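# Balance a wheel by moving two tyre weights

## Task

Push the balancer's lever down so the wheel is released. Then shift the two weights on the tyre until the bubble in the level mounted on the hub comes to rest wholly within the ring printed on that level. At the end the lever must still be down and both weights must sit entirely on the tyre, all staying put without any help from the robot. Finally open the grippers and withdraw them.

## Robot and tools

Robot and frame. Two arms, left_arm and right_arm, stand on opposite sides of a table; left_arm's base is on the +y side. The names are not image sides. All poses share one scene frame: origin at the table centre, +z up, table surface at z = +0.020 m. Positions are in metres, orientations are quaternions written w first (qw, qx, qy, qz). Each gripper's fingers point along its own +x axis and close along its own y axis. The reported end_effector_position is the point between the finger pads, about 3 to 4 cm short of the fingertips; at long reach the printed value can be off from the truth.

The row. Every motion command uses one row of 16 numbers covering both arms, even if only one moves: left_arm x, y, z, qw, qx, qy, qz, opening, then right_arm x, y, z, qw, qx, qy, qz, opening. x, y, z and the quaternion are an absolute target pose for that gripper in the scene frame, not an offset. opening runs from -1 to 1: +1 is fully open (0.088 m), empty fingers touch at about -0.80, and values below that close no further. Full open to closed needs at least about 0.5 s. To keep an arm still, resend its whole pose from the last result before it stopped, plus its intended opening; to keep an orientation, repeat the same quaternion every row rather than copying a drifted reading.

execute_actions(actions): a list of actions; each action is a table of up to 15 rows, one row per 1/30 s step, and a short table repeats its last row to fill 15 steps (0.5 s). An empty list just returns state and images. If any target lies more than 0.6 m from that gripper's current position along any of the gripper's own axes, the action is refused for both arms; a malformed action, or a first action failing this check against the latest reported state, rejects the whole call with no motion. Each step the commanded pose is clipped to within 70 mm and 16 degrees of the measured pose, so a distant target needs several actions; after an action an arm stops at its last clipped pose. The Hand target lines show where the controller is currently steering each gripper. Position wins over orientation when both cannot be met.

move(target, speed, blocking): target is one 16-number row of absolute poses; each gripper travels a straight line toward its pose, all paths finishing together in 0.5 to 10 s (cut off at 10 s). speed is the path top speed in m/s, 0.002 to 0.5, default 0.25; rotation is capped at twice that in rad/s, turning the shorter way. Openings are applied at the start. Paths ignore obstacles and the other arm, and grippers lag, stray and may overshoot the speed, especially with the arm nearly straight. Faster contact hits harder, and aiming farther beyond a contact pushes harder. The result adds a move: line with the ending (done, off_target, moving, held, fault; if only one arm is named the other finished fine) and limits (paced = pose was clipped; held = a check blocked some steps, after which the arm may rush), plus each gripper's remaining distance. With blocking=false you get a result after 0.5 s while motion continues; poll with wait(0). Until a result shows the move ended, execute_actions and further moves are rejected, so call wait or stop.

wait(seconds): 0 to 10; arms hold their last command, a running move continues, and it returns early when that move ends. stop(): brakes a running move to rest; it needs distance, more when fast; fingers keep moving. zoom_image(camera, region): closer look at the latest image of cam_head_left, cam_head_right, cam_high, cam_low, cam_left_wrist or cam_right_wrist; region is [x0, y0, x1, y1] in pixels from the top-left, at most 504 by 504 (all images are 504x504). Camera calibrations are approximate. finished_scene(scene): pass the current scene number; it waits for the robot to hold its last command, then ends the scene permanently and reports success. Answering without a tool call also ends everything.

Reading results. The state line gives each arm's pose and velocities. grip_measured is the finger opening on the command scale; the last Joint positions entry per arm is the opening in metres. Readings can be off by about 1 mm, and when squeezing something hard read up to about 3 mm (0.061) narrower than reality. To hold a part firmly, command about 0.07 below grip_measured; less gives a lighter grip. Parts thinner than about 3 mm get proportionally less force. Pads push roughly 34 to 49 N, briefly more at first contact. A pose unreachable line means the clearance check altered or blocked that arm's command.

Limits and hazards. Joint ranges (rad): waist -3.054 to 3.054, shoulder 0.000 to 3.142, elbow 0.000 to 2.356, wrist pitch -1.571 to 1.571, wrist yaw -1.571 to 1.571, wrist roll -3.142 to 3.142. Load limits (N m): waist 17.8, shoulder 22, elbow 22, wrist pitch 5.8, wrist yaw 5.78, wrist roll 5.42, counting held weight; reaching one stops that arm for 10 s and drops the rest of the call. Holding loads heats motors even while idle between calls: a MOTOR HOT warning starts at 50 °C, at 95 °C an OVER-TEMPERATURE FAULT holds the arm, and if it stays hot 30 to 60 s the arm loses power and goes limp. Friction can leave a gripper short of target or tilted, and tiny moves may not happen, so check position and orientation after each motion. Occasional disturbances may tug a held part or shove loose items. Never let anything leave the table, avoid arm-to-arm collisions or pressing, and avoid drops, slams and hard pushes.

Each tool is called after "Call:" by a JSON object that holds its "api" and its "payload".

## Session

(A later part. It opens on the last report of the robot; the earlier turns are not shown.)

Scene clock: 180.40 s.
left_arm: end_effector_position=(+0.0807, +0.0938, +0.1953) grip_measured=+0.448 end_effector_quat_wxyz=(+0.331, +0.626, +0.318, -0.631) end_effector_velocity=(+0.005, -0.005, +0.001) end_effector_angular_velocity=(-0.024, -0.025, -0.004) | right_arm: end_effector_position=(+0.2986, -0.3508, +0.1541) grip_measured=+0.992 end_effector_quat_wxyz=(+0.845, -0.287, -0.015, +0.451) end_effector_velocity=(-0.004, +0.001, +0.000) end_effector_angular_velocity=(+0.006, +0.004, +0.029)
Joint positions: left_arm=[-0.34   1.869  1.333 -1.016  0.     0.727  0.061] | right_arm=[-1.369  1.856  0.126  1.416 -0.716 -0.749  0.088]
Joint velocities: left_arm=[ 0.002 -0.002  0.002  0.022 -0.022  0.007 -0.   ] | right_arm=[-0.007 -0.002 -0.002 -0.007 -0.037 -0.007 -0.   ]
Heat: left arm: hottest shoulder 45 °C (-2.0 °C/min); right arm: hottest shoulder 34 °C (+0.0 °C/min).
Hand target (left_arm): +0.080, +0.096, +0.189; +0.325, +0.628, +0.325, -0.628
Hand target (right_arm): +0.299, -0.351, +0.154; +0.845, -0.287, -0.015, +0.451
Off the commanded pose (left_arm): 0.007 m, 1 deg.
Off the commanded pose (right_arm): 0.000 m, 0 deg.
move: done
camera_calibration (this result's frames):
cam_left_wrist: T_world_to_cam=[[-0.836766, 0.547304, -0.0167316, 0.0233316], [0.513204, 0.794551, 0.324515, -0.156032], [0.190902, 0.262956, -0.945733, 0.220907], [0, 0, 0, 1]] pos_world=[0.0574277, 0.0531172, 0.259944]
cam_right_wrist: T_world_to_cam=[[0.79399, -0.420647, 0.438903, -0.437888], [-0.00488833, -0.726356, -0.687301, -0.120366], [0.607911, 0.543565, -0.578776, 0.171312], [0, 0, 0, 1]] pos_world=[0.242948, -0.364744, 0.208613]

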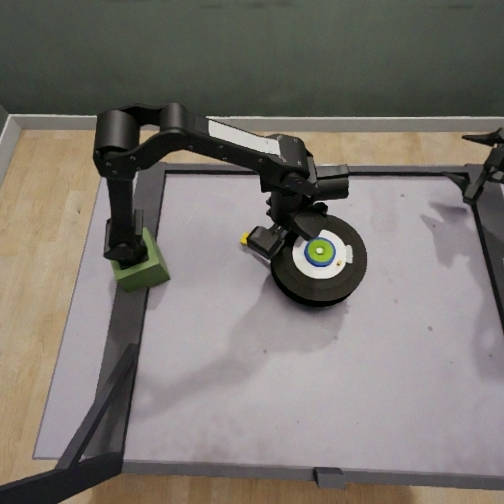

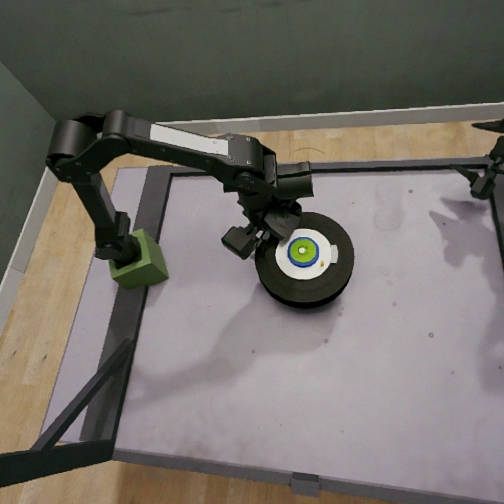

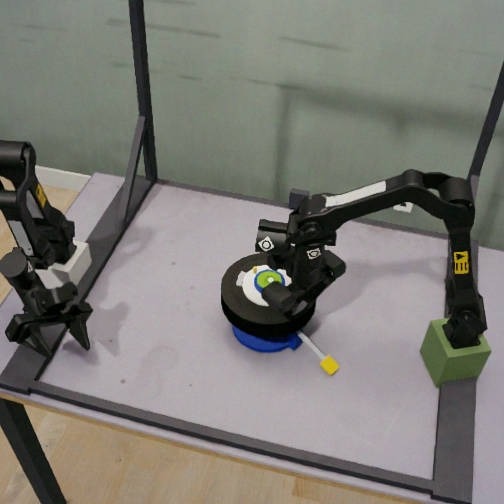

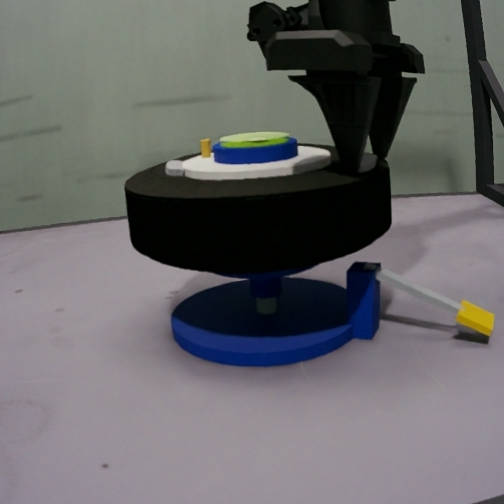

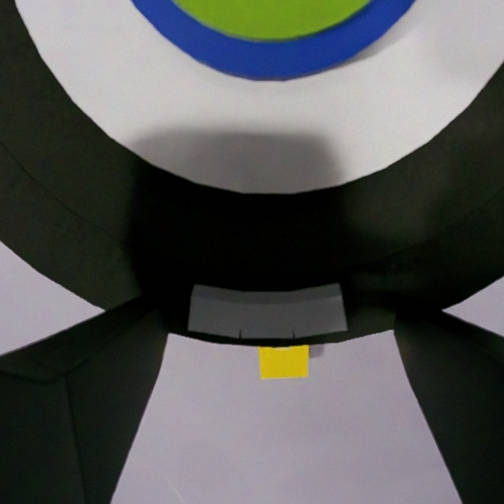

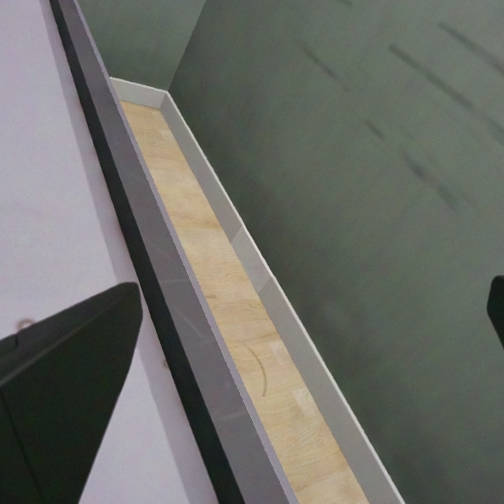

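Call:
{"api": "execute_actions", "payload": {"actions": [[[0.080,0.096,0.189,0.325,0.628,0.325,-0.628,-0.09,0.299,-0.351,0.154,0.845,-0.287,-0.015,0.451,1]],[[0.080,0.096,0.192,0.325,0.628,0.325,-0.628,-0.09,0.299,-0.351,0.154,0.845,-0.287,-0.015,0.451,1]],[[0.080,0.096,0.192,0.325,0.628,0.325,-0.628,0.3,0.299,-0.351,0.154,0.845,-0.287,-0.015,0.451,1]]]}}

Call:
{"api": "move", "payload": {"target": [0.08,0.096,0.25,0.325,0.628,0.325,-0.628,0.3,0.299,-0.351,0.154,0.845,-0.287,-0.015,0.451,1], "speed": 0.1}}

Call:
{"api": "move", "payload": {"target": [0.13,0.19,0.28,0.325,0.628,0.325,-0.628,0.3,0.299,-0.351,0.154,0.845,-0.287,-0.015,0.451,1]}}

Call:
{"api": "wait", "payload": {"seconds": 10}}

Call:
{"api": "zoom_image", "payload": {"camera": "cam_head_right", "region": [255,210,320,270]}}

Call:
{"api": "zoom_image", "payload": {"camera": "cam_high", "region": [255,266,285,296]}}

Scene clock: 193.63 s.
left_arm: end_effector_position=(+0.0805, +0.0956, +0.1949) grip_measured=+0.293 end_effector_quat_wxyz=(+0.328, +0.627, +0.321, -0.629) end_effector_velocity=(-0.001, +0.001, +0.001) end_effector_angular_velocity=(+0.003, -0.007, +0.000) | right_arm: end_effector_position=(+0.2986, -0.3508, +0.1541) grip_measured=+0.992 end_effector_quat_wxyz=(+0.845, -0.287, -0.015, +0.451) end_effector_velocity=(-0.001, -0.000, -0.001) end_effector_angular_velocity=(-0.008, +0.001, -0.003)
Joint positions: left_arm=[-0.34   1.87   1.333 -1.023  0.     0.727  0.053] | right_arm=[-1.369  1.856  0.126  1.416 -0.716 -0.749  0.088]
Joint velocities: left_arm=[-0.007 -0.002  0.002 -0.007 -0.007 -0.007  0.002] | right_arm=[ 0.002 -0.002 -0.002 -0.007  0.007 -0.007 -0.   ]
Heat: left arm: hottest shoulder 45 °C (-2.0 °C/min); right arm: hottest shoulder 34 °C (+0.0 °C/min).
Hand target (left_arm): +0.080, +0.096, +0.192; +0.325, +0.628, +0.325, -0.628
Hand target (right_arm): +0.299, -0.351, +0.154; +0.845, -0.287, -0.015, +0.451
Off the commanded pose (left_arm): 0.003 m, 1 deg.
Off the commanded pose (right_arm): 0.000 m, 0 deg.
camera_calibration (this result's frames):
cam_left_wrist: T_world_to_cam=[[-0.83678, 0.54743, -0.0109066, 0.0210189], [0.513535, 0.791568, 0.331213, -0.158256], [0.189949, 0.271552, -0.943493, 0.218828], [0, 0, 0, 1]] pos_world=[0.057292, 0.0543411, 0.259108]
cam_right_wrist: T_world_to_cam=[[0.79399, -0.420647, 0.438903, -0.437888], [-0.00488833, -0.726356, -0.687301, -0.120366], [0.607911, 0.543565, -0.578776, 0.171312], [0, 0, 0, 1]] pos_world=[0.242948, -0.364744, 0.208613]

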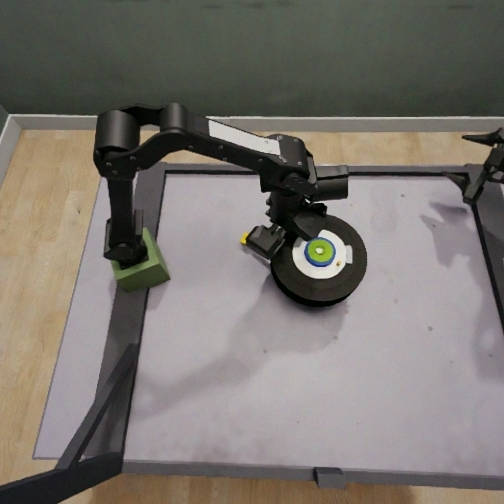

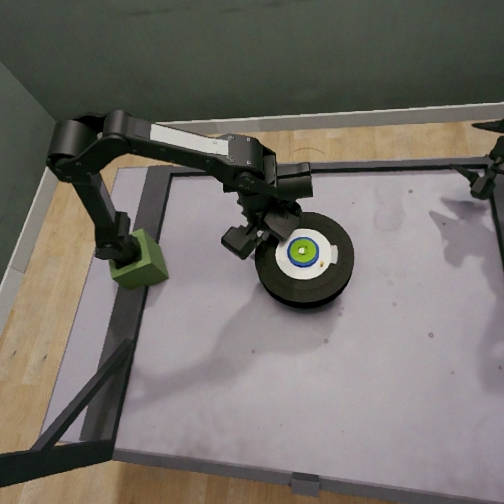

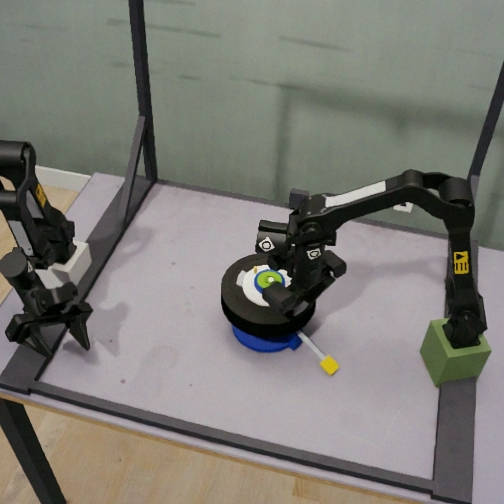

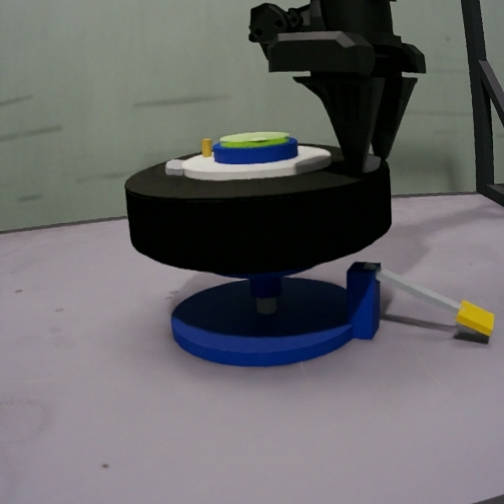

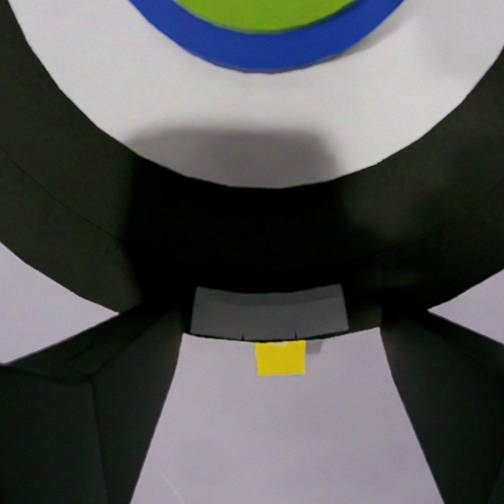

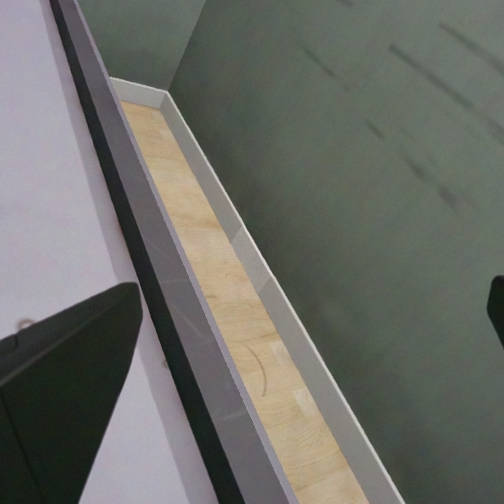

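Scene clock: 194.60 s.
left_arm: end_effector_position=(+0.0803, +0.0975, +0.2443) grip_measured=+0.298 end_effector_quat_wxyz=(+0.319, +0.630, +0.330, -0.626) end_effector_velocity=(-0.000, +0.003, +0.003) end_effector_angular_velocity=(+0.013, -0.006, +0.005) | right_arm: end_effector_position=(+0.2986, -0.3508, +0.1541) grip_measured=+0.992 end_effector_quat_wxyz=(+0.845, -0.287, -0.015, +0.451) end_effector_velocity=(+0.000, -0.002, -0.001) end_effector_angular_velocity=(-0.008, +0.001, -0.008)
Joint positions: left_arm=[-0.34   1.848  1.504 -1.244  0.     0.727  0.054] | right_arm=[-1.369  1.856  0.126  1.416 -0.716 -0.749  0.088]
Joint velocities: left_arm=[-0.002 -0.002  0.007 -0.022 -0.007 -0.007 -0.   ] | right_arm=[-0.002 -0.002 -0.002 -0.007  0.007 -0.007 -0.   ]
Heat: left arm: hottest shoulder 45 °C (-2.0 °C/min); right arm: hottest shoulder 34 °C (+0.0 °C/min).
Hand target (left_arm): +0.080, +0.096, +0.250; +0.325, +0.628, +0.325, -0.628
Hand target (right_arm): +0.299, -0.351, +0.154; +0.845, -0.287, -0.015, +0.451
Off the commanded pose (left_arm): 0.006 m, 1 deg.
Off the commanded pose (right_arm): 0.000 m, 0 deg.
move: done
camera_calibration (this result's frames):
cam_left_wrist: T_world_to_cam=[[-0.836787, 0.547492, 0.00632933, 0.0161322], [0.514553, 0.782387, 0.350866, -0.180008], [0.187144, 0.296857, -0.936404, 0.26103], [0, 0, 0, 1]] pos_world=[0.0572727, 0.0545153, 0.307487]
cam_right_wrist: T_world_to_cam=[[0.79399, -0.420647, 0.438903, -0.437888], [-0.00488833, -0.726356, -0.687301, -0.120366], [0.607911, 0.543565, -0.578776, 0.171312], [0, 0, 0, 1]] pos_world=[0.242948, -0.364744, 0.208613]

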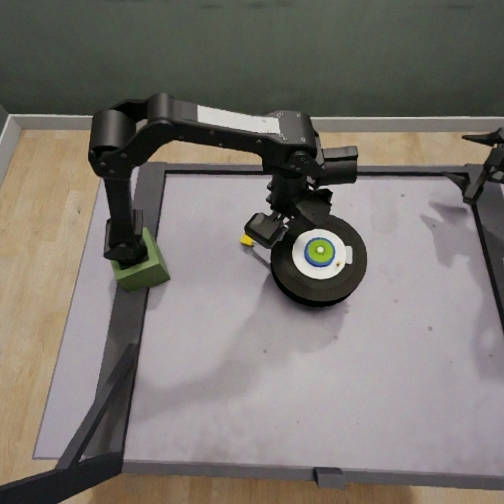

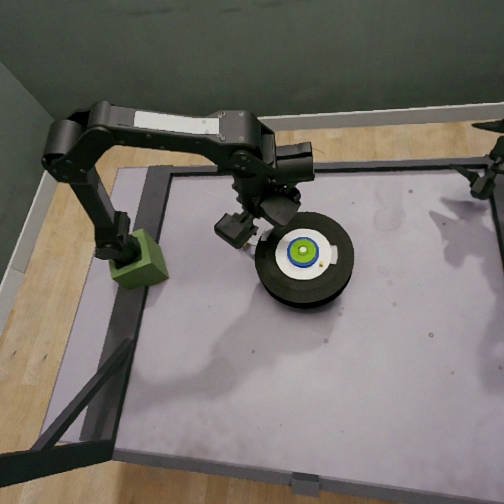

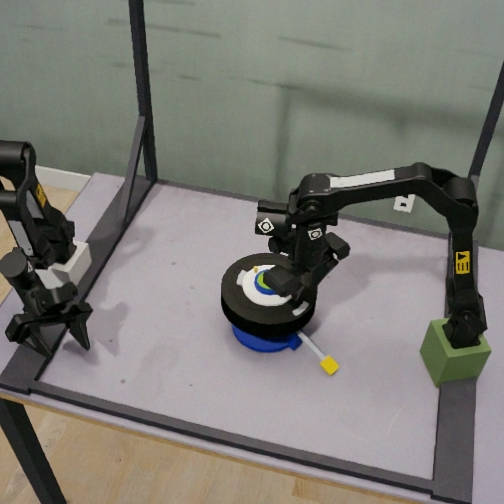

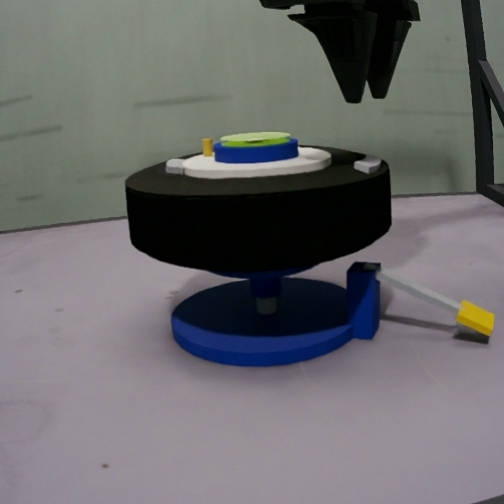

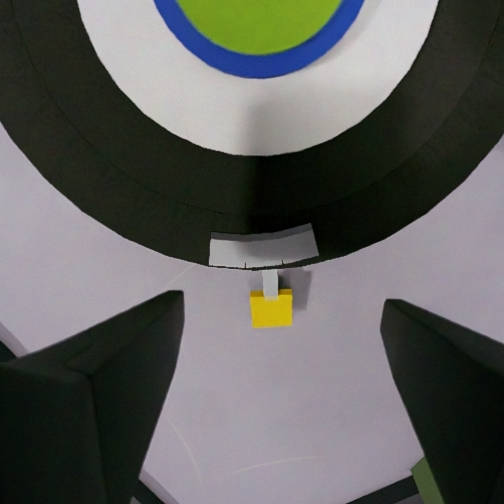

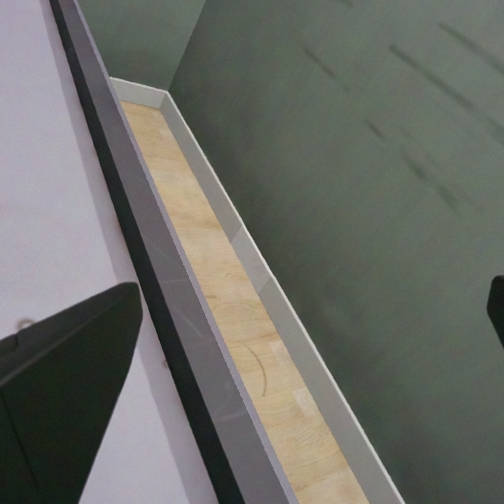

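Scene clock: 195.63 s.
left_arm: end_effector_position=(+0.1305, +0.1862, +0.2799) grip_measured=+0.298 end_effector_quat_wxyz=(+0.325, +0.628, +0.325, -0.628) end_effector_velocity=(+0.002, +0.004, +0.004) end_effector_angular_velocity=(-0.004, -0.009, -0.000) | right_arm: end_effector_position=(+0.2986, -0.3508, +0.1541) grip_measured=+0.992 end_effector_quat_wxyz=(+0.845, -0.287, -0.015, +0.451) end_effector_velocity=(-0.005, +0.001, -0.001) end_effector_angular_velocity=(+0.009, +0.019, +0.017)
Joint positions: left_arm=[-0.111  1.538  1.296 -1.329  0.     0.954  0.054] | right_arm=[-1.369  1.856  0.126  1.416 -0.716 -0.749  0.088]
Joint velocities: left_arm=[ 0.007 -0.017 -0.002 -0.007 -0.007  0.007 -0.   ] | right_arm=[-0.002 -0.002 -0.007 -0.007 -0.022  0.007  0.   ]
Heat: left arm: hottest shoulder 45 °C (-2.0 °C/min); right arm: hottest shoulder 34 °C (+0.0 °C/min).
Hand target (left_arm): +0.130, +0.189, +0.280; +0.325, +0.626, +0.325, -0.630
Hand target (right_arm): +0.299, -0.351, +0.154; +0.845, -0.287, -0.015, +0.451
Off the commanded pose (left_arm): 0.004 m, 0 deg.
Off the commanded pose (right_arm): 0.000 m, 0 deg.
move: done
camera_calibration (this result's frames):
cam_left_wrist: T_world_to_cam=[[-0.837831, 0.545909, -0.00463928, 0.0129205], [0.512393, 0.789268, 0.338393, -0.285242], [0.188394, 0.28114, -0.940993, 0.262728], [0, 0, 0, 1]] pos_world=[0.107485, 0.144216, 0.343809]
cam_right_wrist: T_world_to_cam=[[0.79399, -0.420647, 0.438903, -0.437888], [-0.00488833, -0.726356, -0.687301, -0.120366], [0.607911, 0.543565, -0.578776, 0.171312], [0, 0, 0, 1]] pos_world=[0.242948, -0.364744, 0.208613]

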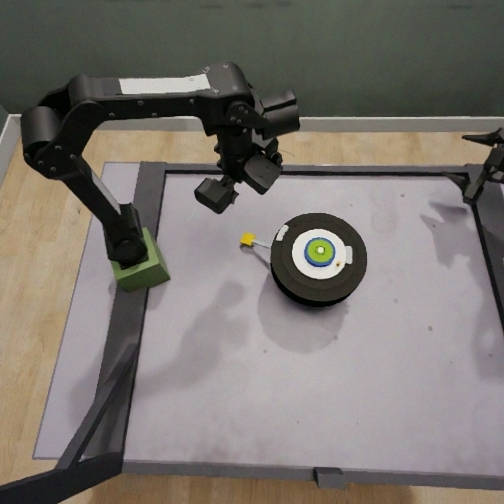

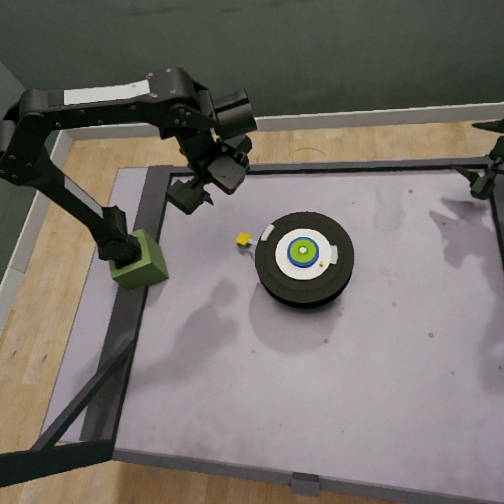

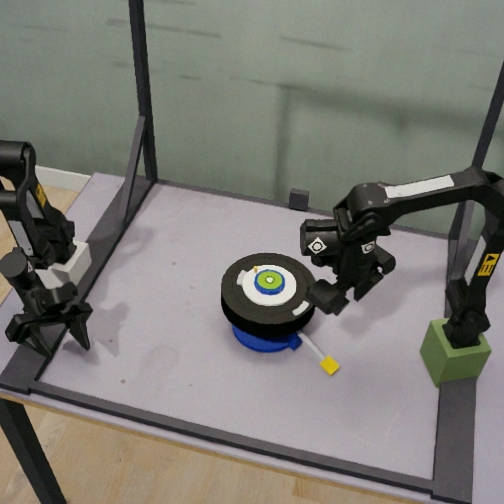

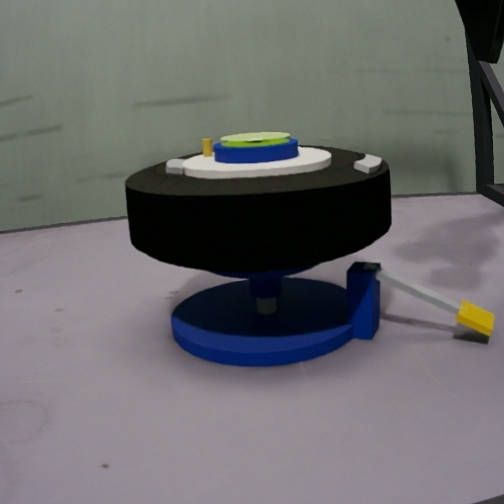

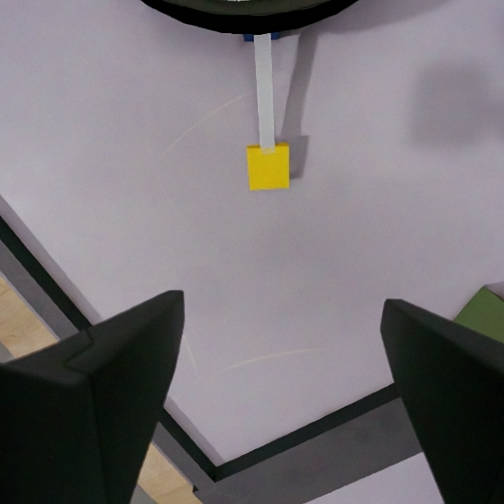

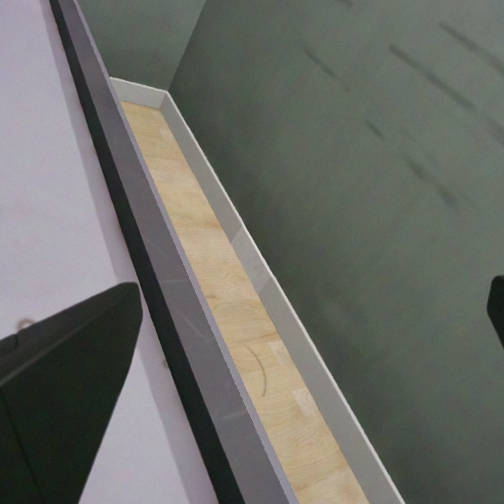

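Scene clock: 205.63 s.
left_arm: end_effector_position=(+0.1306, +0.1863, +0.2801) grip_measured=+0.298 end_effector_quat_wxyz=(+0.325, +0.628, +0.325, -0.628) end_effector_velocity=(-0.001, +0.005, -0.000) end_effector_angular_velocity=(+0.023, +0.000, +0.005) | right_arm: end_effector_position=(+0.2986, -0.3508, +0.1541) grip_measured=+0.992 end_effector_quat_wxyz=(+0.845, -0.287, -0.015, +0.451) end_effector_velocity=(-0.002, -0.000, -0.003) end_effector_angular_velocity=(-0.006, +0.016, +0.006)
Joint positions: left_arm=[-0.111  1.537  1.296 -1.329  0.     0.954  0.054] | right_arm=[-1.369  1.856  0.126  1.416 -0.716 -0.749  0.088]
Joint velocities: left_arm=[-0.002 -0.002 -0.002 -0.022 -0.007 -0.007 -0.   ] | right_arm=[-0.002 -0.002 -0.002 -0.022 -0.007 -0.007  0.   ]
Heat: left arm: hottest shoulder 44 °C (-4.1 °C/min); right arm: hottest shoulder 34 °C (+0.0 °C/min).
Hand target (left_arm): +0.130, +0.189, +0.280; +0.325, +0.626, +0.325, -0.630
Hand target (right_arm): +0.299, -0.351, +0.154; +0.845, -0.287, -0.015, +0.451
Off the commanded pose (left_arm): 0.004 m, 0 deg.
Off the commanded pose (right_arm): 0.000 m, 0 deg.
wait: 10.00 s; at rest by 0.17 s
camera_calibration (this result's frames):
cam_left_wrist: T_world_to_cam=[[-0.837623, 0.546227, -0.00494228, 0.0128874], [0.512651, 0.789194, 0.338175, -0.285406], [0.188621, 0.280729, -0.94107, 0.26292], [0, 0, 0, 1]] pos_world=[0.107516, 0.144392, 0.344007]
cam_right_wrist: T_world_to_cam=[[0.79399, -0.420647, 0.438903, -0.437888], [-0.00488833, -0.726356, -0.687301, -0.120366], [0.607911, 0.543565, -0.578776, 0.171312], [0, 0, 0, 1]] pos_world=[0.242948, -0.364744, 0.208613]

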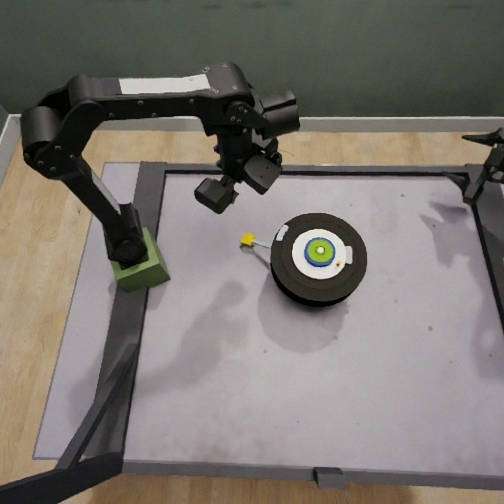

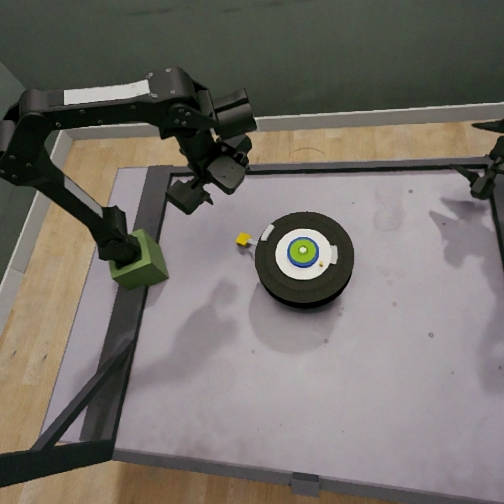

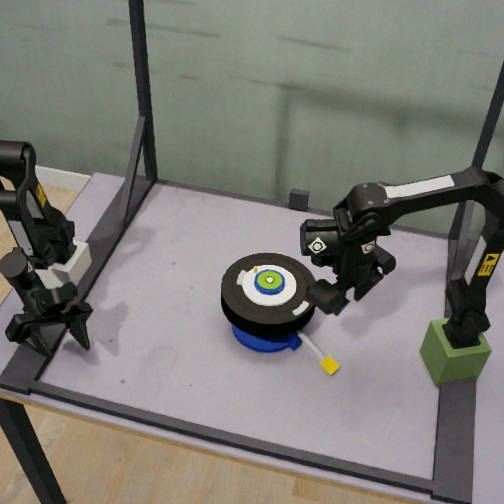

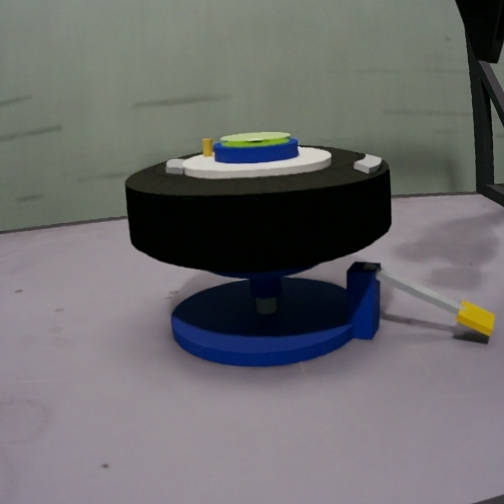

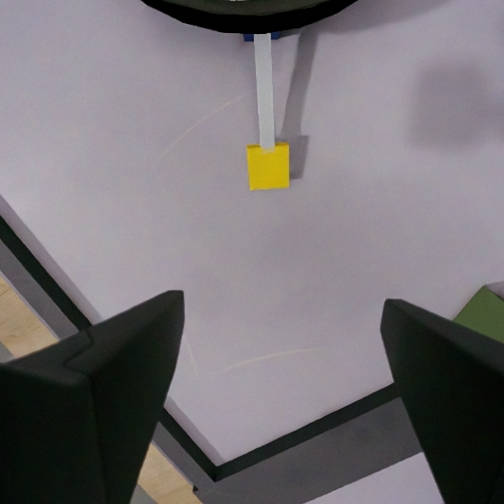

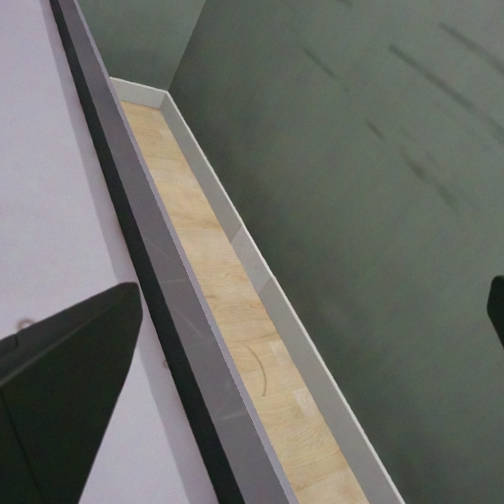

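Region (255, 210, 320, 270) of cam_head_right's 504x504 image, scaled by 7.754, with more detail than that image has; it fills the top 465 rows of this view, and the rest is white.

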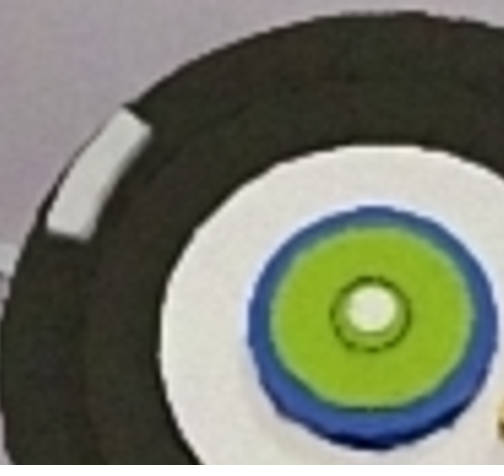

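Region (255, 266, 285, 296) of cam_high's 504x504 image, scaled by 16.800, with more detail than that image has.

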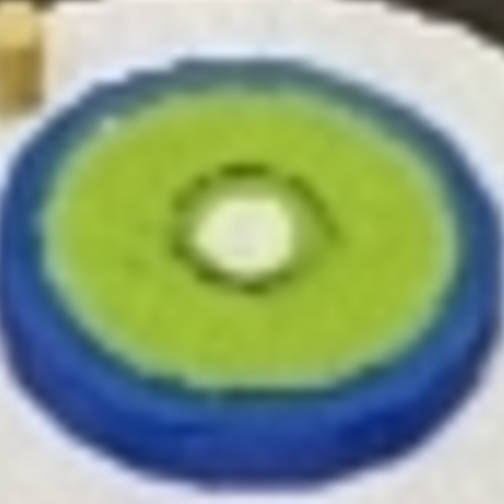

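Call:
{"api": "finished_scene", "payload": {"scene": 2}}

The scene is finished: the task was done.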